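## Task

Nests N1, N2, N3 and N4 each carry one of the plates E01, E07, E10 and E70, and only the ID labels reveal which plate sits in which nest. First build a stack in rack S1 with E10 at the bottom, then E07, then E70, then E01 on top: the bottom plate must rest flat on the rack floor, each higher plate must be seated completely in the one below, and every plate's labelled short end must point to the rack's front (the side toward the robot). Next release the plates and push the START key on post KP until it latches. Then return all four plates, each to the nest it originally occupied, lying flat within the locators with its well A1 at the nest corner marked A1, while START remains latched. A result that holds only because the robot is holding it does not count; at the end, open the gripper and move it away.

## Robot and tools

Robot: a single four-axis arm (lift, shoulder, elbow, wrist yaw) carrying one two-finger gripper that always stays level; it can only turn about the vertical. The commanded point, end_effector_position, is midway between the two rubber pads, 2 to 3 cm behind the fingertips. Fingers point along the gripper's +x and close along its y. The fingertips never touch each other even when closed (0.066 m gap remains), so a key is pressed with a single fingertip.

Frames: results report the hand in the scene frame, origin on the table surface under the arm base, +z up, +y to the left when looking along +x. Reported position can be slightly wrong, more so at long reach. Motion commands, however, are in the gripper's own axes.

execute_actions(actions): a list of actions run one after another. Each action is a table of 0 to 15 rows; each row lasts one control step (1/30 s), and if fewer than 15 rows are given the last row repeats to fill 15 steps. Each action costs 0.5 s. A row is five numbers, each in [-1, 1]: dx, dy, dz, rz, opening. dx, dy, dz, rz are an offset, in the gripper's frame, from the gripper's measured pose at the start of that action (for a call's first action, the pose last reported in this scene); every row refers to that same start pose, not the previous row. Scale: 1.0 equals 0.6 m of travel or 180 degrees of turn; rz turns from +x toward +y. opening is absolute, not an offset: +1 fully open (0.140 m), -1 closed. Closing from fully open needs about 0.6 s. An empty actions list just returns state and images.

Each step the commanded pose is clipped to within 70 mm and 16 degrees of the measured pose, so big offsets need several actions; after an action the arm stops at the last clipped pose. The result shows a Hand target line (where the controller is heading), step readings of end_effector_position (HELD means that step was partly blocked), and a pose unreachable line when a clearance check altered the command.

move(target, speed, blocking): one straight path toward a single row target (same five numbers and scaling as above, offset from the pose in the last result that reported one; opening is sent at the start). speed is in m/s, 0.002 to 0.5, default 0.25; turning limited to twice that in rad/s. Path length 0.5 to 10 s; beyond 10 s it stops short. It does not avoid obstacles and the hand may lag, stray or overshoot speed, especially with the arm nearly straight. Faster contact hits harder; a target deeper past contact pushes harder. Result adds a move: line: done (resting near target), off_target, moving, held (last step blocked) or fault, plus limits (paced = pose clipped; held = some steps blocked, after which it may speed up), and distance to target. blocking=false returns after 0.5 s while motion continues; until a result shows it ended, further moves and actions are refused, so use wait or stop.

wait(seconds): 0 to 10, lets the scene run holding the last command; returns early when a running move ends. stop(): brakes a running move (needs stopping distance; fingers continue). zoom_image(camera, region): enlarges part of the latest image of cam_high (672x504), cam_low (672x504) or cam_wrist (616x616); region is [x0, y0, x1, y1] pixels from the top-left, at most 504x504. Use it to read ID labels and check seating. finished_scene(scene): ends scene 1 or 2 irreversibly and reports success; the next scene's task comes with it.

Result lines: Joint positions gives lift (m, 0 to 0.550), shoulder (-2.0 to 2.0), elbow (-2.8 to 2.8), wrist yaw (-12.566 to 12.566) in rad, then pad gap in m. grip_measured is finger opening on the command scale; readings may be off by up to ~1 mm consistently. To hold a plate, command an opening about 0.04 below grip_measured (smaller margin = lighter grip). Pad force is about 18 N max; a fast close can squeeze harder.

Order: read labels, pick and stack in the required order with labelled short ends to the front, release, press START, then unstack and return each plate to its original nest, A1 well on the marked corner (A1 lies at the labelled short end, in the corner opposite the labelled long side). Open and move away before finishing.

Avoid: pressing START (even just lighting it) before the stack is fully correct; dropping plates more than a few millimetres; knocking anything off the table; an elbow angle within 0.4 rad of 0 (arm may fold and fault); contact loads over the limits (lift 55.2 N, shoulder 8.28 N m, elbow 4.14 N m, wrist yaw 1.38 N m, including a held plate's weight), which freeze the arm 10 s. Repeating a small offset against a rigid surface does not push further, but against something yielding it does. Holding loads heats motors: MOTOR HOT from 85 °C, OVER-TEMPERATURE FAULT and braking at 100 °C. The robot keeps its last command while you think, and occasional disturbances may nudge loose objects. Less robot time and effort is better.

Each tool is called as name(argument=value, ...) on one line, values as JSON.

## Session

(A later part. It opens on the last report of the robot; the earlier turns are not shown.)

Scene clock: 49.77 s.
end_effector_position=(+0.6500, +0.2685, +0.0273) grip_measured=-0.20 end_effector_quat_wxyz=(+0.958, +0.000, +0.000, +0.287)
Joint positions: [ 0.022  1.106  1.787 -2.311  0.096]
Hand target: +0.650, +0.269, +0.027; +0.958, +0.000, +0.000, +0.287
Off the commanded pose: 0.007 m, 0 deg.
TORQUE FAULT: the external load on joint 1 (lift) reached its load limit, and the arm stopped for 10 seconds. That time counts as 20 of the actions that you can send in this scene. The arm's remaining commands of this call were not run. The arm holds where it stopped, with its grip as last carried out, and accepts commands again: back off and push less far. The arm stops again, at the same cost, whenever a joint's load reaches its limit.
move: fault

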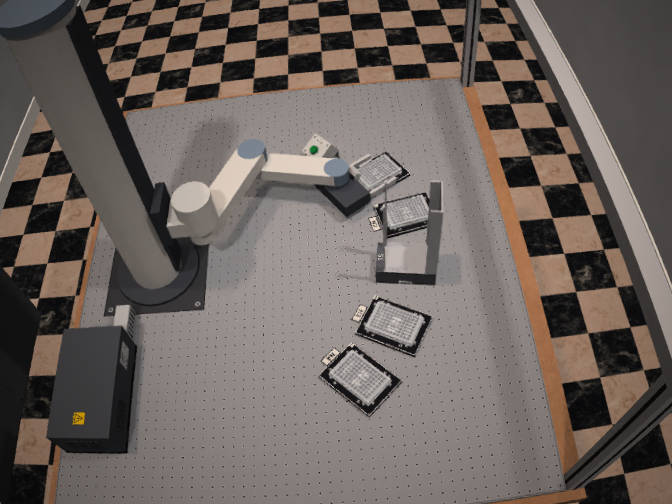

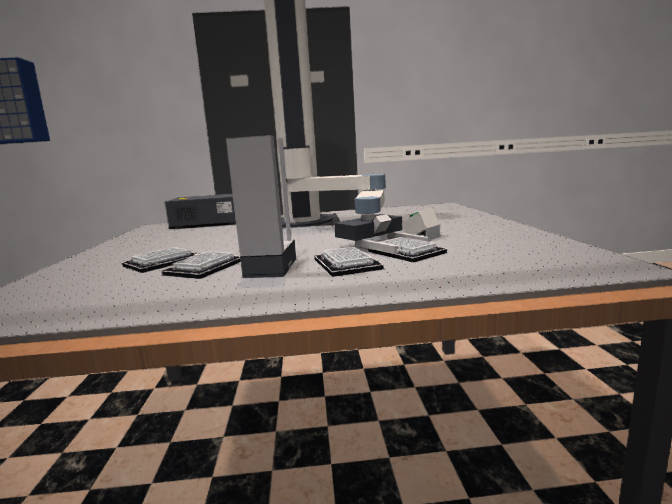

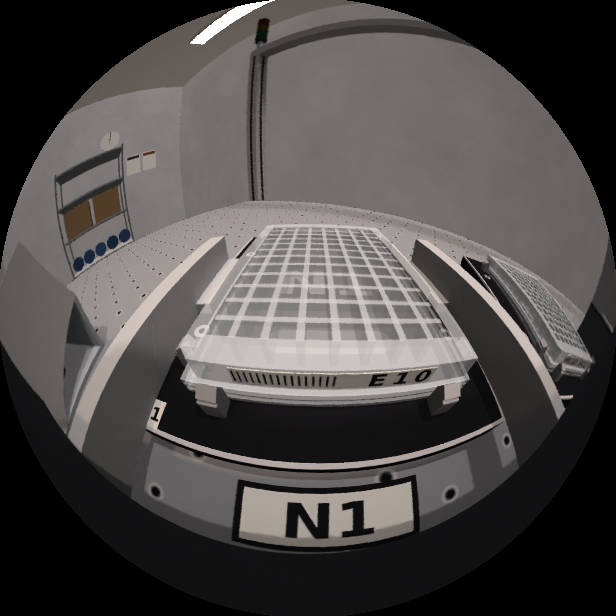

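move(target=[0.003,0,-0.017,-0.008,-0.52], speed=0.02)

zoom_image(camera="cam_high", region=[370, 150, 460, 230])

zoom_image(camera="cam_low", region=[200, 90, 320, 170])

zoom_image(camera="cam_wrist", region=[140, 200, 520, 520])

Scene clock: 75.53 s.
end_effector_position=(+0.7229, -0.0750, +0.3278) grip_measured=-0.48 end_effector_quat_wxyz=(+0.998, +0.000, +0.000, -0.056)
Joint positions: [ 0.323  0.452  1.831 -2.394  0.085]
Hand target: +0.723, -0.075, +0.328; +0.998, +0.000, +0.000, -0.056
Off the commanded pose: 0.000 m, 0 deg.
move: done

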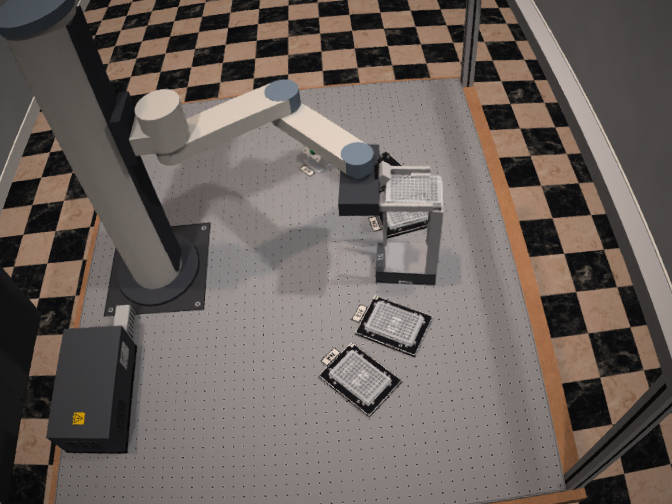

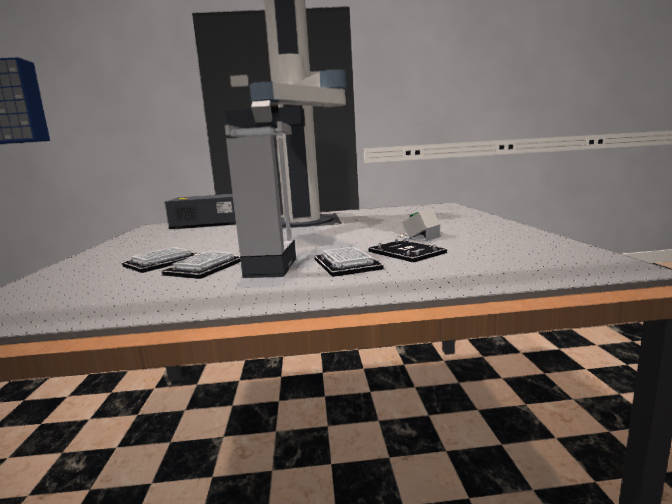

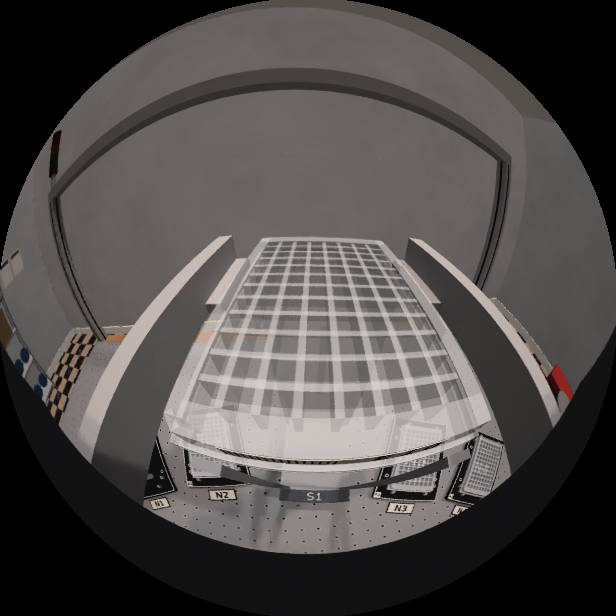

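Region (370, 150, 460, 230) of cam_high's 672x504 image, scaled by 5.600, with more detail than that image has.

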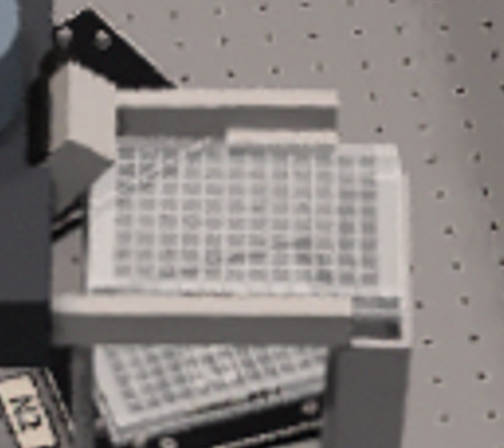

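Region (200, 90, 320, 170) of cam_low's 672x504 image, scaled by 4.200, with more detail than that image has.

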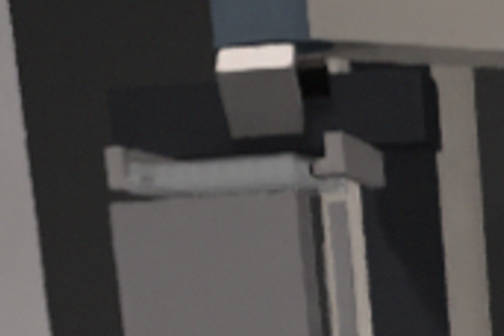

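Region (140, 200, 520, 520) of cam_wrist's 616x616 image, scaled by 1.326, with more detail than that image has; it fills the top 424 rows of this view, and the rest is white.

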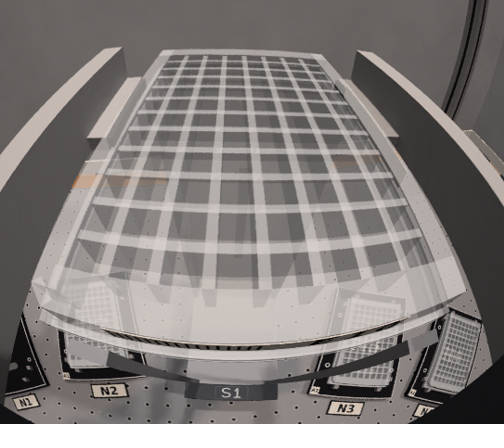

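move(target=[-0.1613,0.5752,0.02,0.2219,-0.52])

move(target=[0,0,-0.49,0,-0.52])

move(target=[0,0,-0.022,0,-0.52], speed=0.015)

Scene clock: 82.33 s.
end_effector_position=(+0.6650, +0.2789, +0.3398) grip_measured=-0.48 end_effector_quat_wxyz=(+0.957, +0.000, +0.000, +0.289)
Joint positions: [ 0.335  1.059  1.905 -2.376  0.085]
Hand target: +0.665, +0.279, +0.340; +0.957, +0.000, +0.000, +0.289
Off the commanded pose: 0.000 m, 0 deg.
move: done

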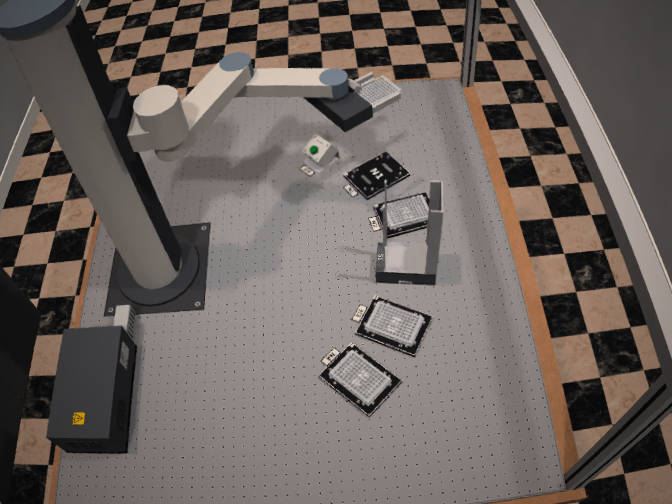

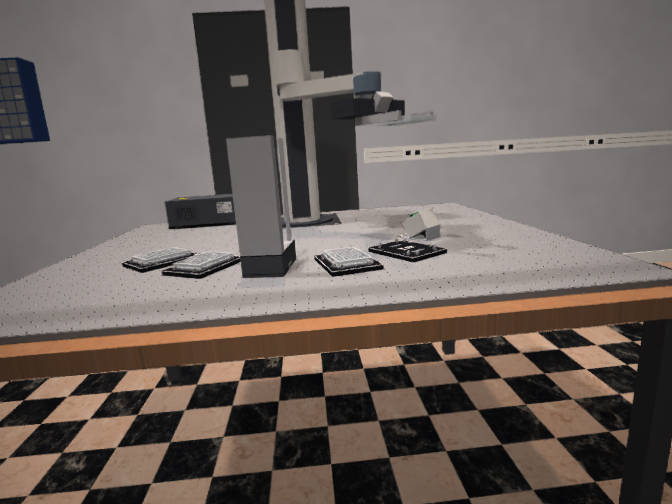

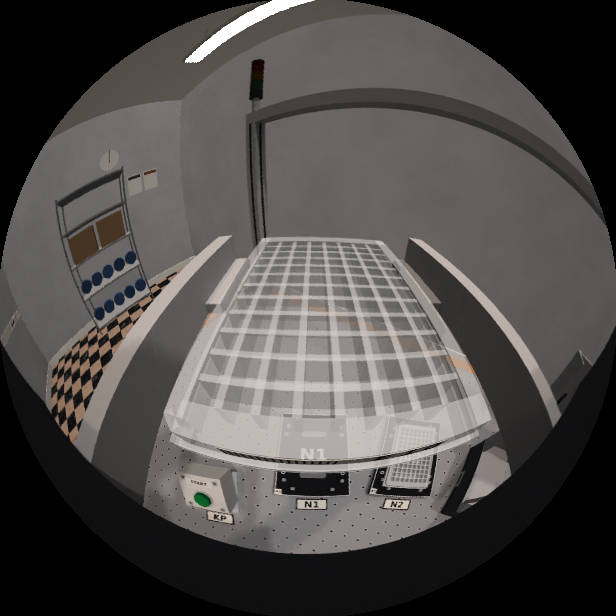

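Scene clock: 83.93 s.
end_effector_position=(+0.6650, +0.2789, +0.0457) grip_measured=-0.48 end_effector_quat_wxyz=(+0.957, +0.000, +0.000, +0.289)
Joint positions: [ 0.041  1.059  1.904 -2.376  0.085]
Hand target: +0.665, +0.279, +0.046; +0.957, +0.000, +0.000, +0.289
Off the commanded pose: 0.000 m, 0 deg.
move: done

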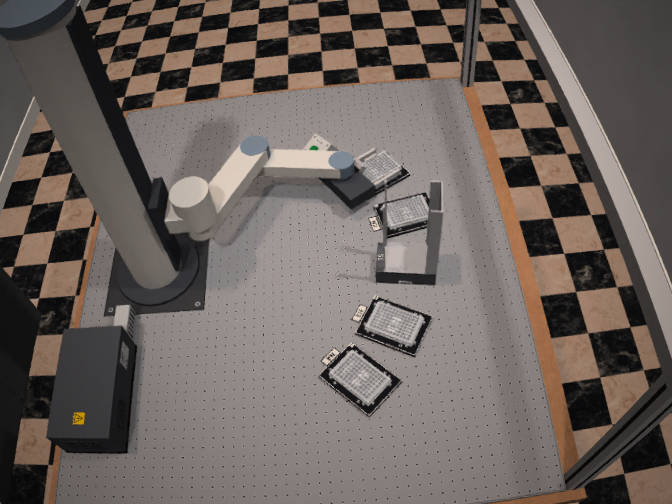

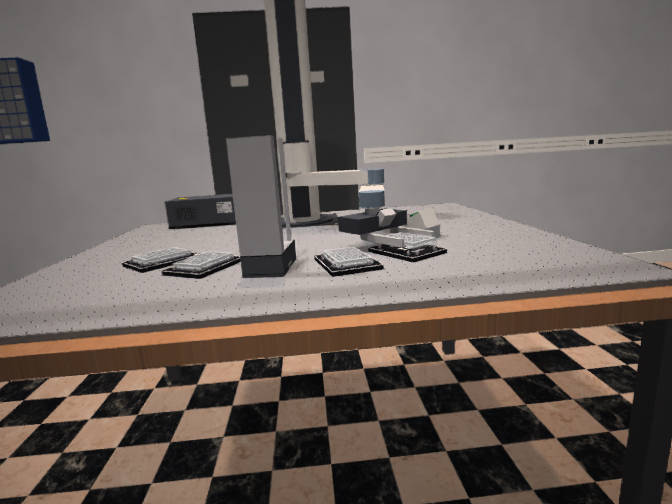

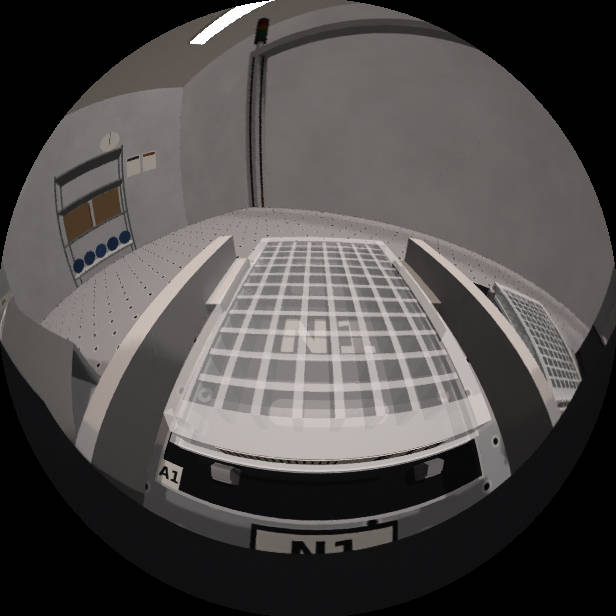

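Scene clock: 85.03 s.
end_effector_position=(+0.6653, +0.2782, +0.0325) grip_measured=-0.47 end_effector_quat_wxyz=(+0.958, +0.000, +0.000, +0.288)
Joint positions: [ 0.028  1.058  1.904 -2.378  0.085]
Hand target: +0.665, +0.279, +0.033; +0.957, +0.000, +0.000, +0.289
Off the commanded pose: 0.001 m, 0 deg.
move: done

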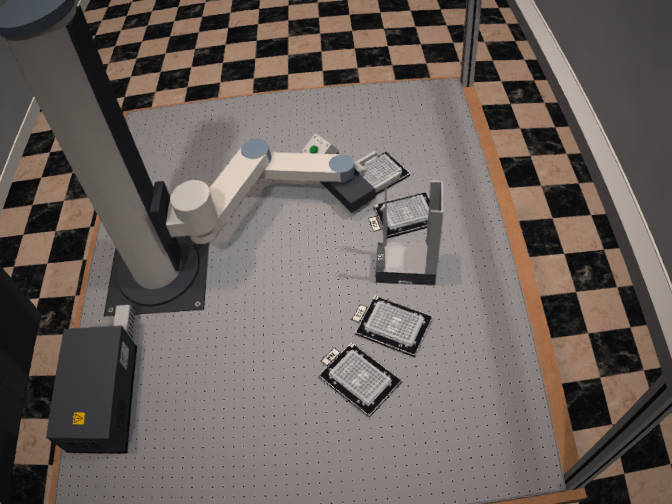

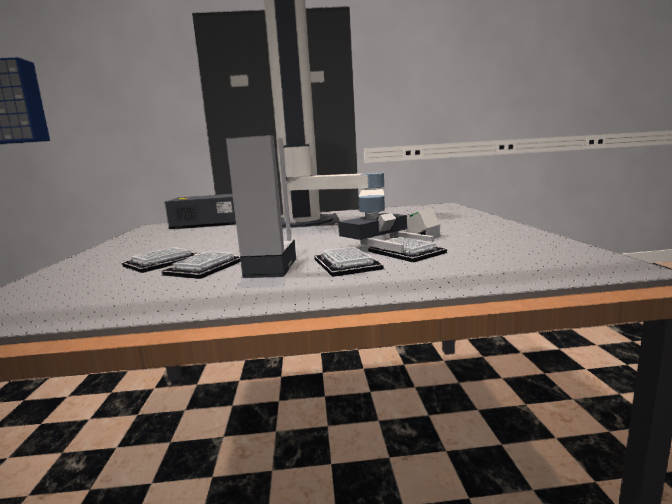

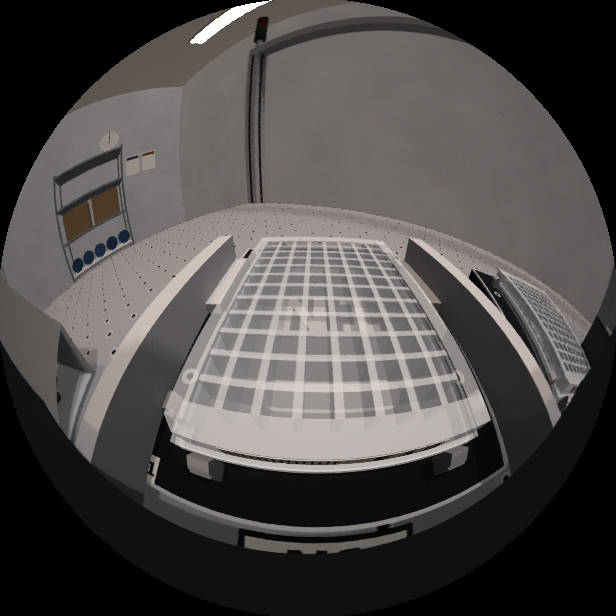

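execute_actions(actions=[[[0,0,0,0,-0.3]],[[-0.025,0,-0.001,0,-0.3]],[[0,0,0,0,-0.52]]])

move(target=[0,0,0.5,0,-0.52])

move(target=[-0.2423,-0.5327,-0.008,-0.2225,-0.52])

zoom_image(camera="cam_high", region=[370, 150, 460, 230])

zoom_image(camera="cam_low", region=[200, 90, 320, 170])

Scene clock: 93.40 s.
end_effector_position=(+0.6527, +0.2702, +0.0319) grip_measured=-0.47 end_effector_quat_wxyz=(+0.958, +0.000, +0.000, +0.288)
Joint positions: [ 0.027  1.098  1.807 -2.321  0.085]
Hand target: +0.653, +0.270, +0.032; +0.958, +0.000, +0.000, +0.287
Off the commanded pose: 0.001 m, 0 deg.
Step readings (end_effector_position; steps 1 to 15: 1st action; 16 to 30: 2nd action; 31 to 45: 3rd action):
0: (+0.6653, +0.2782, +0.0325)
1: (+0.6653, +0.2782, +0.0325)
2: (+0.6654, +0.2780, +0.0325)
4: (+0.6654, +0.2780, +0.0325)
8: (+0.6654, +0.2780, +0.0325)
15: (+0.6654, +0.2780, +0.0325)
16: (+0.6654, +0.2780, +0.0325)
17: (+0.6645, +0.2774, +0.0325)
19: (+0.6580, +0.2728, +0.0322)
23: (+0.6529, +0.2697, +0.0319)
30: (+0.6529, +0.2697, +0.0319)
31: (+0.6529, +0.2697, +0.0319)
32: (+0.6529, +0.2697, +0.0319)
34: (+0.6527, +0.2702, +0.0319)
38: (+0.6527, +0.2702, +0.0319)
45: end_effector_position above

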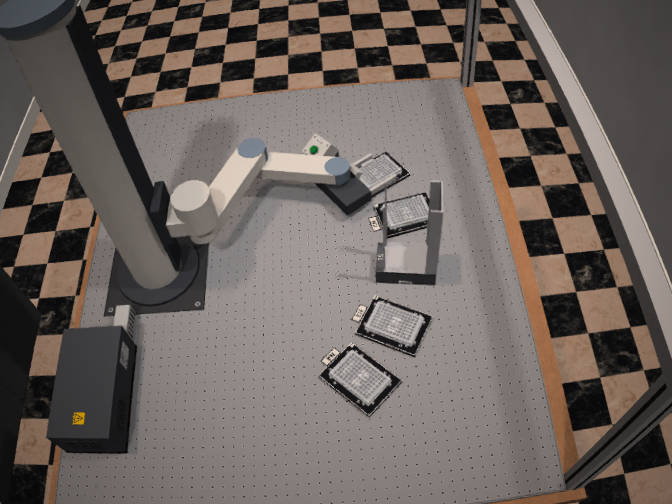

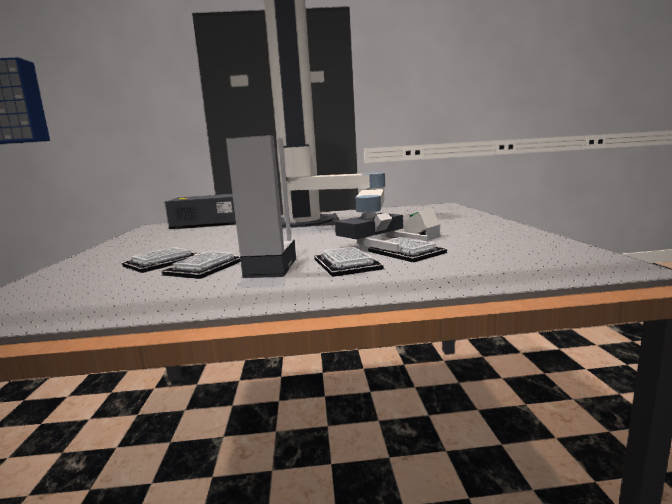

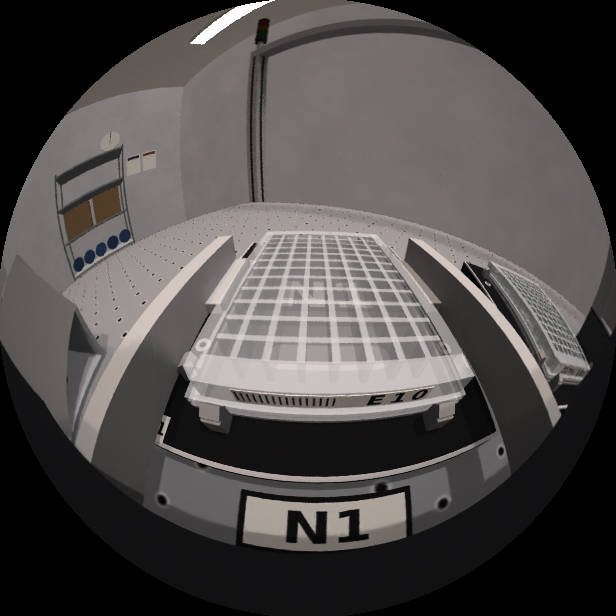

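Scene clock: 95.00 s.
end_effector_position=(+0.6527, +0.2702, +0.3320) grip_measured=-0.48 end_effector_quat_wxyz=(+0.958, +0.000, +0.000, +0.288)
Joint positions: [ 0.327  1.098  1.807 -2.321  0.085]
Hand target: +0.653, +0.270, +0.332; +0.958, +0.000, +0.000, +0.288
Off the commanded pose: 0.000 m, 0 deg.
move: done

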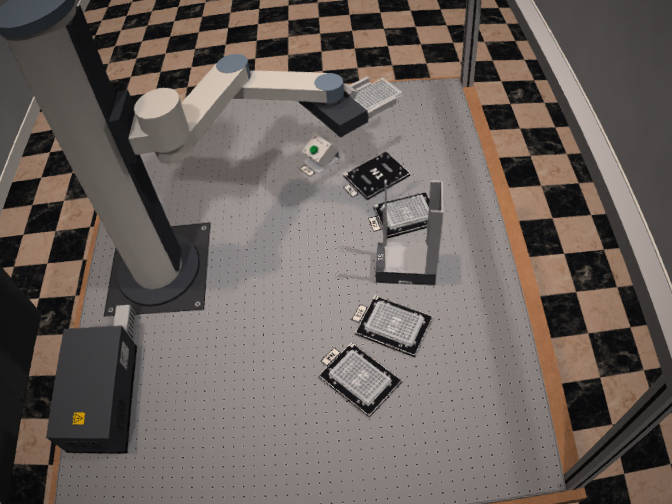

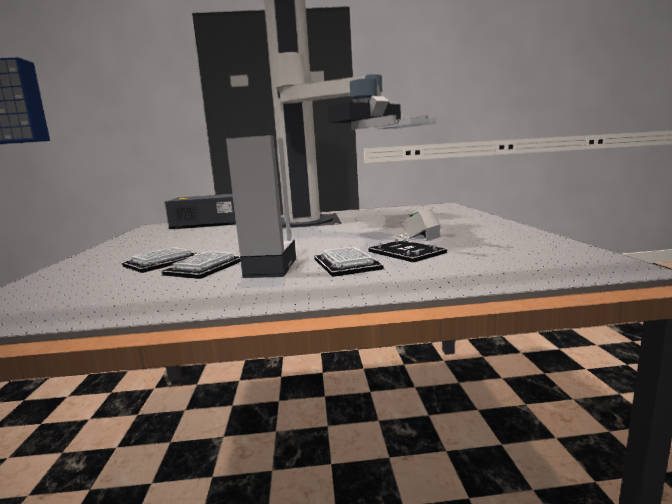

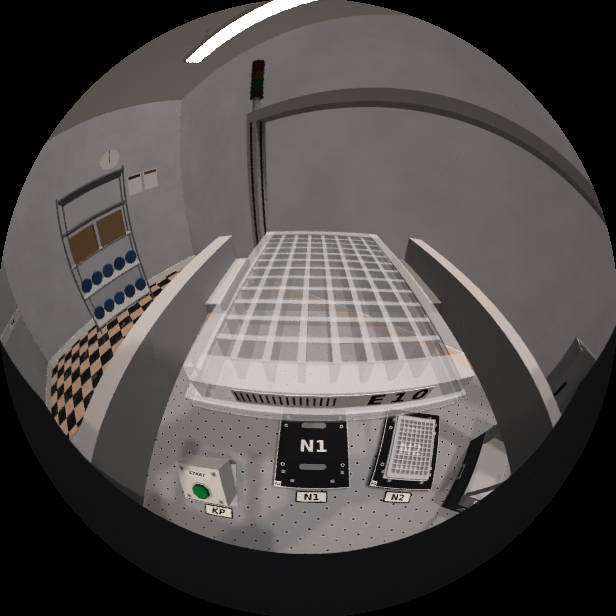

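Scene clock: 96.80 s.
end_effector_position=(+0.7076, -0.0767, +0.3272) grip_measured=-0.48 end_effector_quat_wxyz=(+0.998, +0.000, +0.000, -0.057)
Joint positions: [ 0.322  0.483  1.739 -2.337  0.085]
Hand target: +0.708, -0.077, +0.327; +0.998, +0.000, +0.000, -0.057
Off the commanded pose: 0.000 m, 0 deg.
move: done

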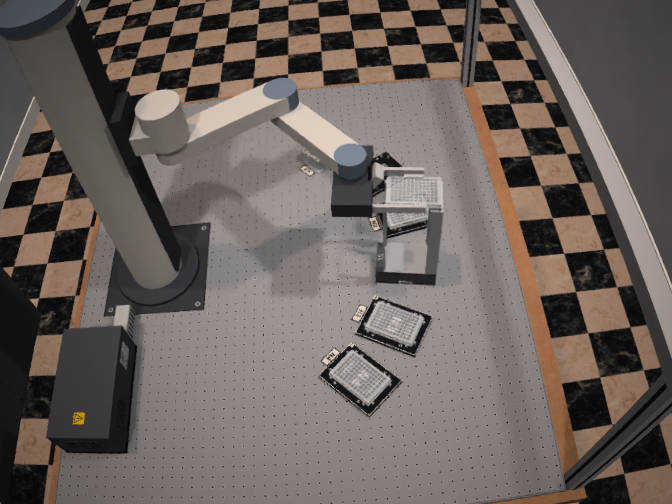

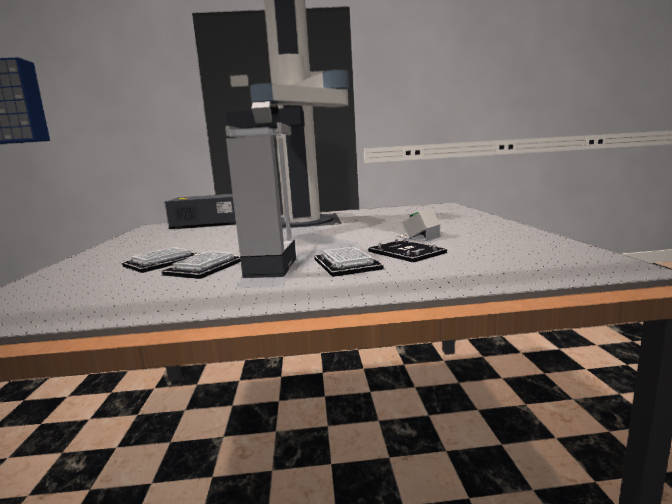

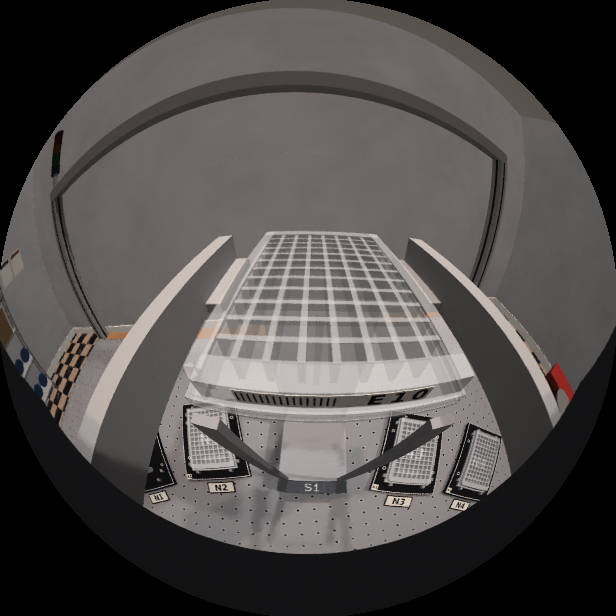

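Region (370, 150, 460, 230) of cam_high's 672x504 image, scaled by 5.600, with more detail than that image has.

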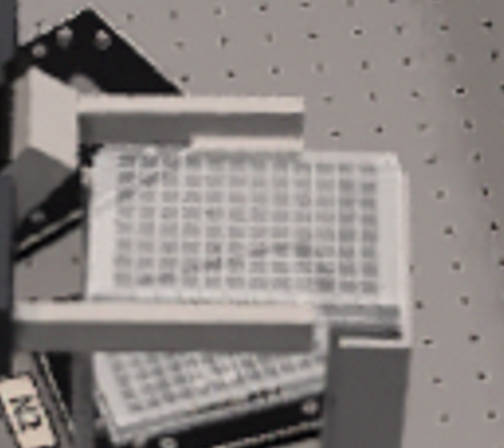

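Region (200, 90, 320, 170) of cam_low's 672x504 image, scaled by 4.200, with more detail than that image has.

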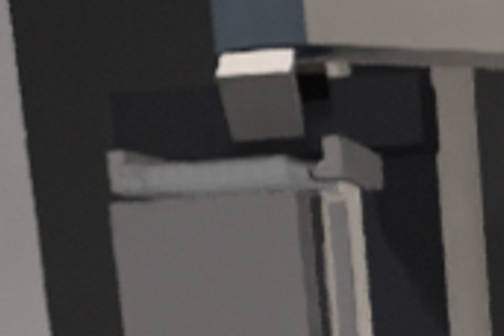

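move(target=[0,0,-0.02,-0.005,-0.52], speed=0.01)

zoom_image(camera="cam_high", region=[370, 150, 460, 230])

zoom_image(camera="cam_wrist", region=[140, 200, 520, 520])

Scene clock: 101.10 s.
end_effector_position=(+0.7076, -0.0768, +0.3152) grip_measured=-0.50 end_effector_quat_wxyz=(+0.998, +0.000, +0.000, -0.065)
Joint positions: [ 0.31   0.489  1.739 -2.358  0.085]
Hand target: +0.708, -0.077, +0.315; +0.998, +0.000, +0.000, -0.065
Off the commanded pose: 0.000 m, 0 deg.
move: done

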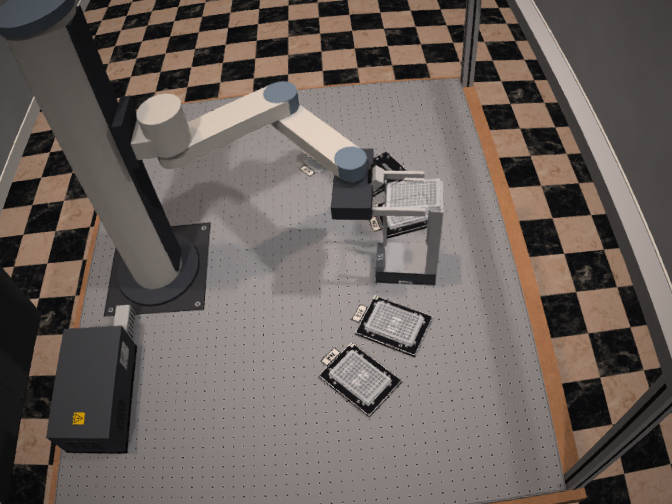

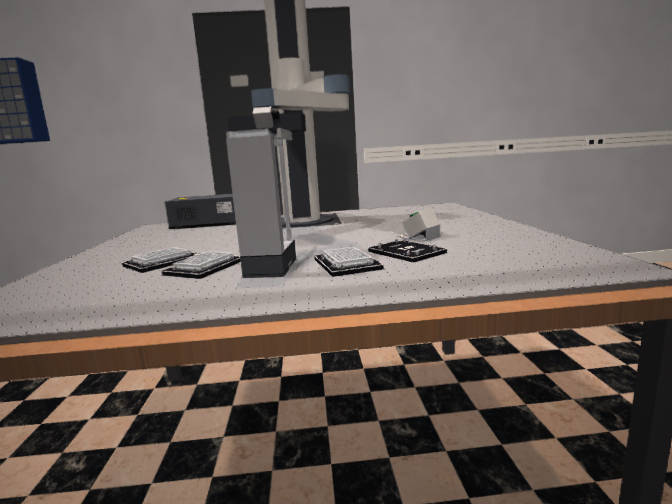

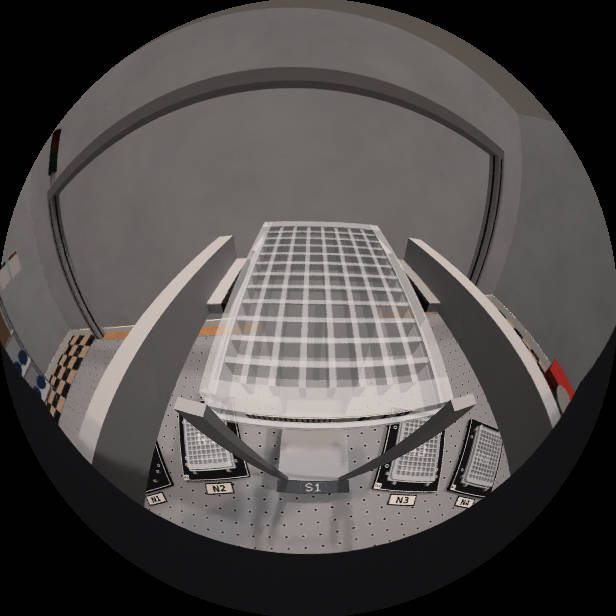

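Region (370, 150, 460, 230) of cam_high's 672x504 image, scaled by 5.600, with more detail than that image has.

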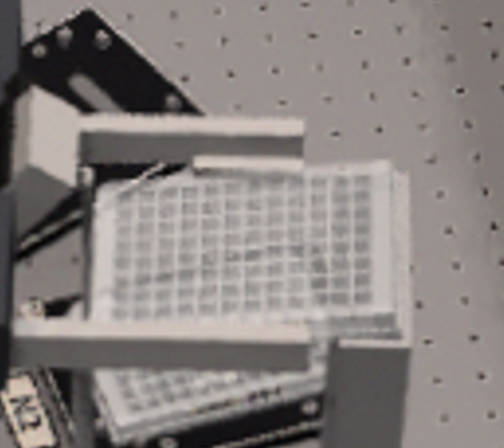

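Region (140, 200, 520, 520) of cam_wrist's 616x616 image, scaled by 1.326, with more detail than that image has; it fills the top 424 rows of this view, and the rest is white.

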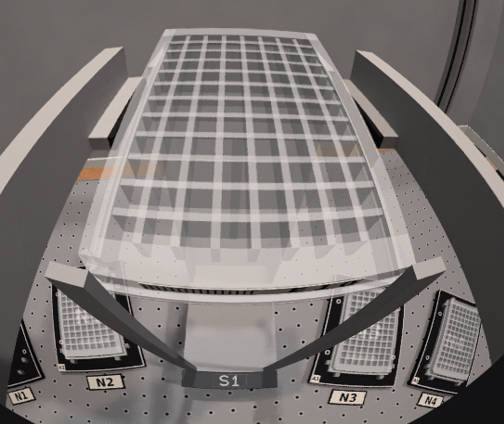

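move(target=[-0.003,0,0.002,0,-0.54], speed=0.01)

zoom_image(camera="cam_high", region=[410, 170, 460, 220])

zoom_image(camera="cam_low", region=[220, 115, 300, 155])

zoom_image(camera="cam_wrist", region=[220, 200, 430, 300])

Scene clock: 106.80 s.
end_effector_position=(+0.7059, -0.0768, +0.3164) grip_measured=-0.50 end_effector_quat_wxyz=(+0.998, +0.000, +0.000, -0.066)
Joint positions: [ 0.311  0.493  1.729 -2.354  0.085]
Hand target: +0.706, -0.077, +0.316; +0.998, +0.000, +0.000, -0.065
Off the commanded pose: 0.000 m, 0 deg.
move: done

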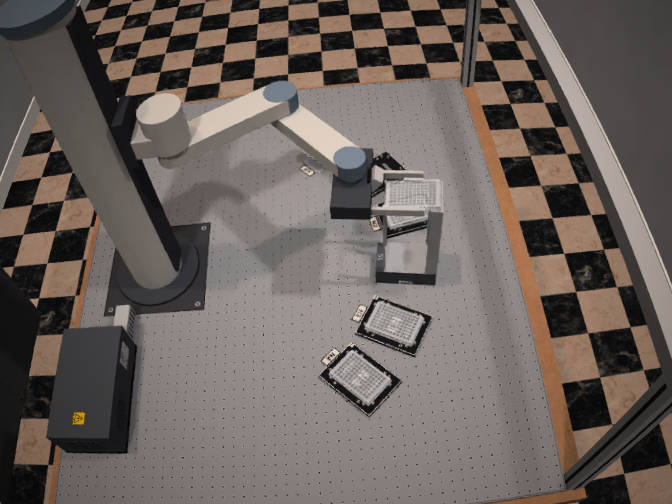

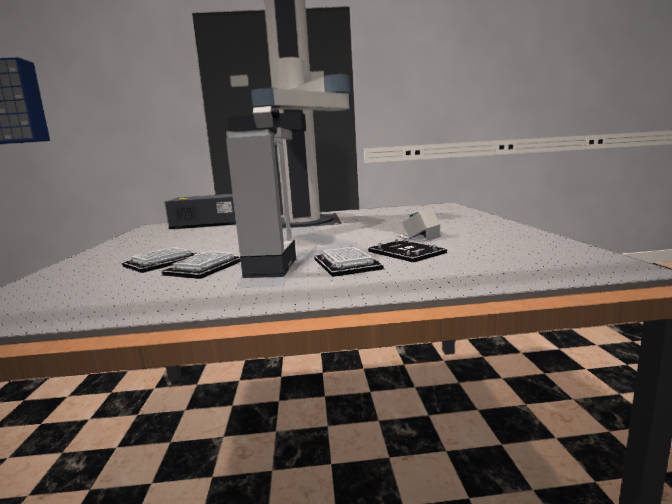

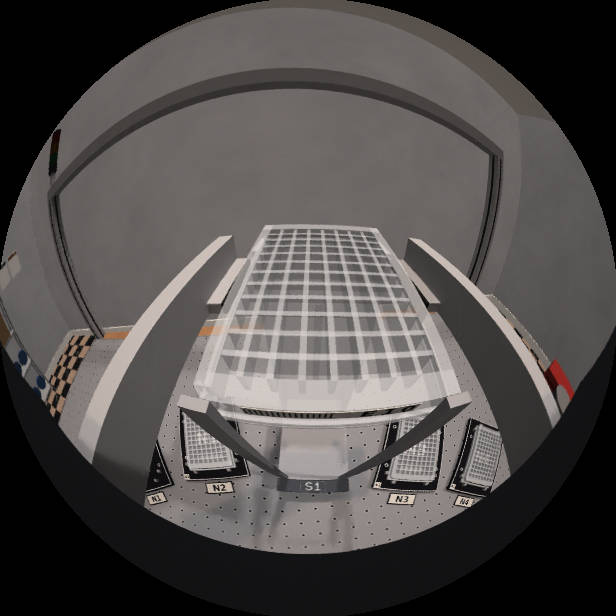

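Region (410, 170, 460, 220) of cam_high's 672x504 image, scaled by 10.080, with more detail than that image has.

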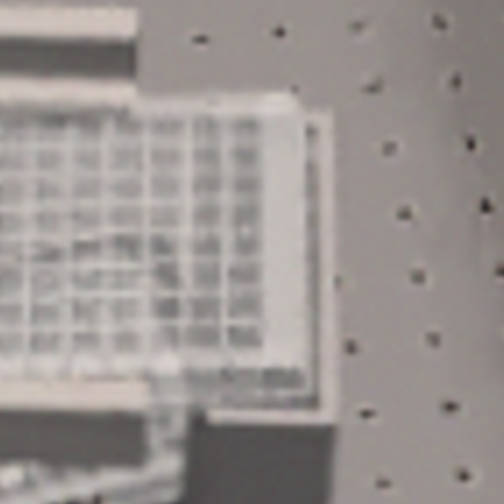

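Region (220, 115, 300, 155) of cam_low's 672x504 image, scaled by 6.300, with more detail than that image has.

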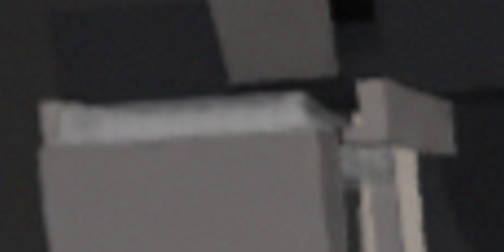

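Region (220, 200, 430, 300) of cam_wrist's 616x616 image, scaled by 2.400, with more detail than that image has; it fills the top 240 rows of this view, and the rest is white.

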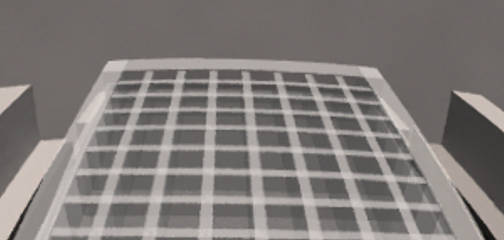

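move(target=[0,0,-0.008,-0.003,-0.54], speed=0.01)

Scene clock: 110.10 s.
end_effector_position=(+0.7062, -0.0767, +0.3116) grip_measured=-0.50 end_effector_quat_wxyz=(+0.998, +0.000, +0.000, -0.070)
Joint positions: [ 0.307  0.496  1.73  -2.366  0.085]
Hand target: +0.706, -0.077, +0.312; +0.998, +0.000, +0.000, -0.071
Off the commanded pose: 0.000 m, 0 deg.
move: done

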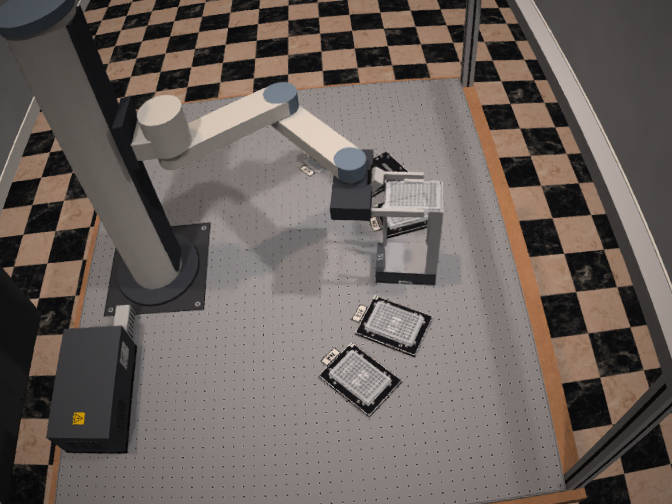

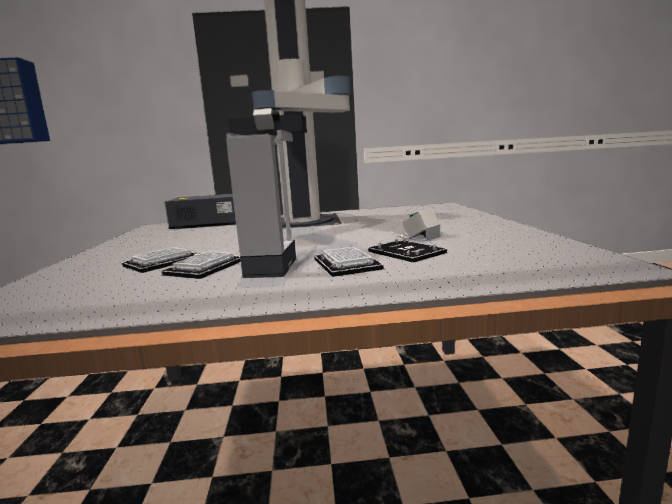

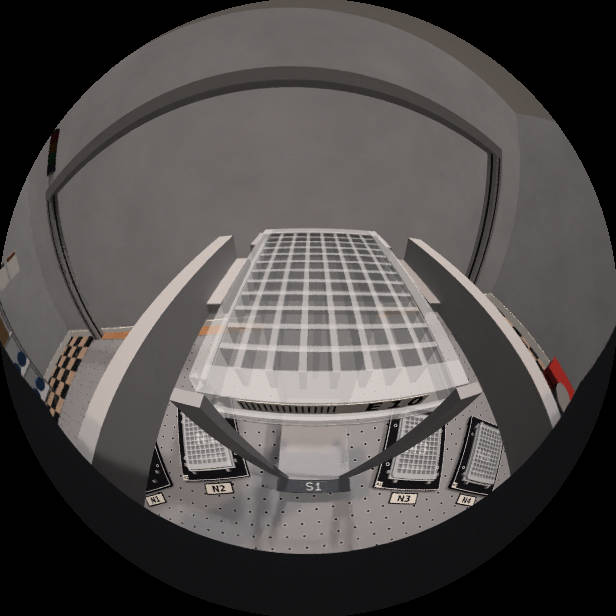

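Levelling and entering.

move(target=[0.0007,0,-0.03,0.001,-0.54], speed=0.015)

zoom_image(camera="cam_wrist", region=[220, 180, 430, 300])

Scene clock: 115.90 s.
end_effector_position=(+0.7065, -0.0769, +0.2935) grip_measured=-0.51 end_effector_quat_wxyz=(+0.998, +0.000, +0.000, -0.069)
Joint positions: [ 0.289  0.493  1.733 -2.364  0.084]
Hand target: +0.707, -0.077, +0.294; +0.998, +0.000, +0.000, -0.069
Off the commanded pose: 0.000 m, 0 deg.
move: done

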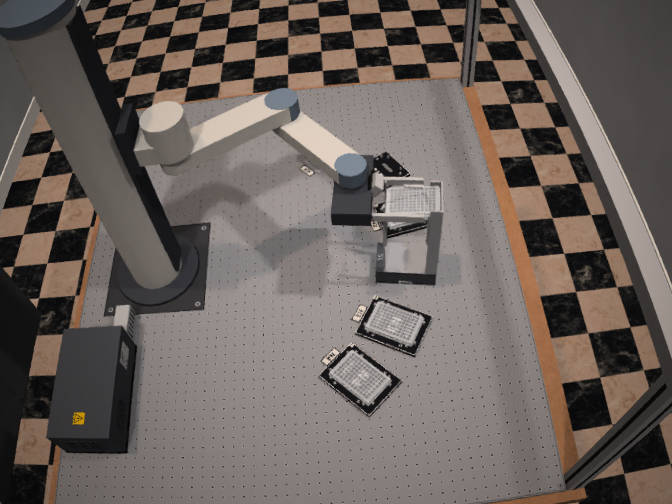

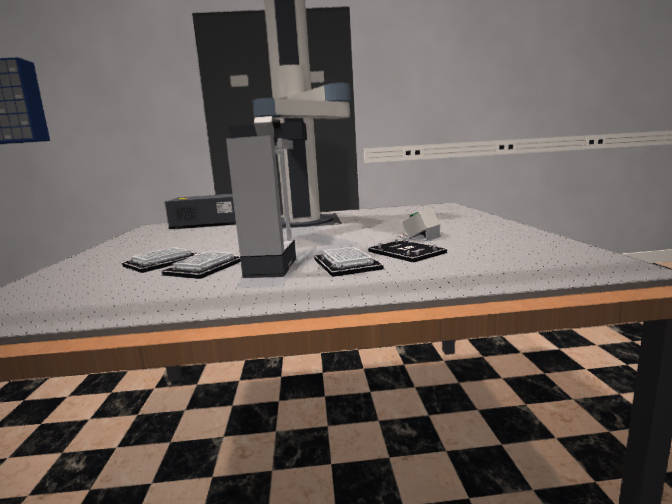

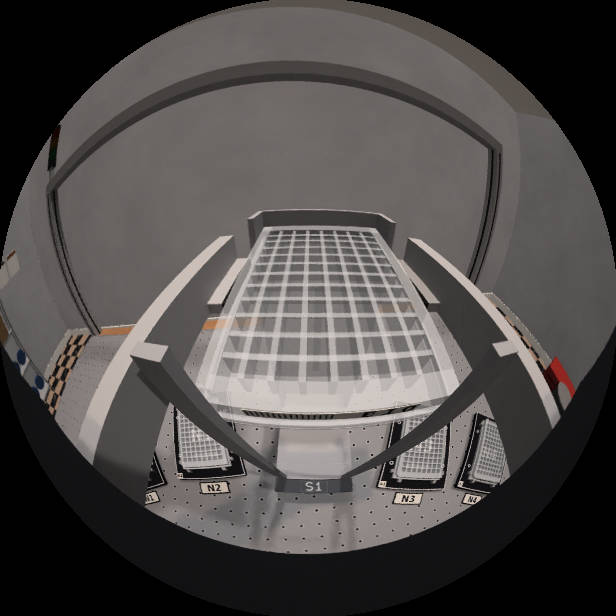

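Region (220, 180, 430, 300) of cam_wrist's 616x616 image, scaled by 2.400, with more detail than that image has; it fills the top 288 rows of this view, and the rest is white.

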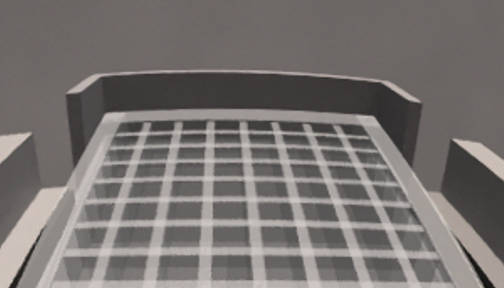

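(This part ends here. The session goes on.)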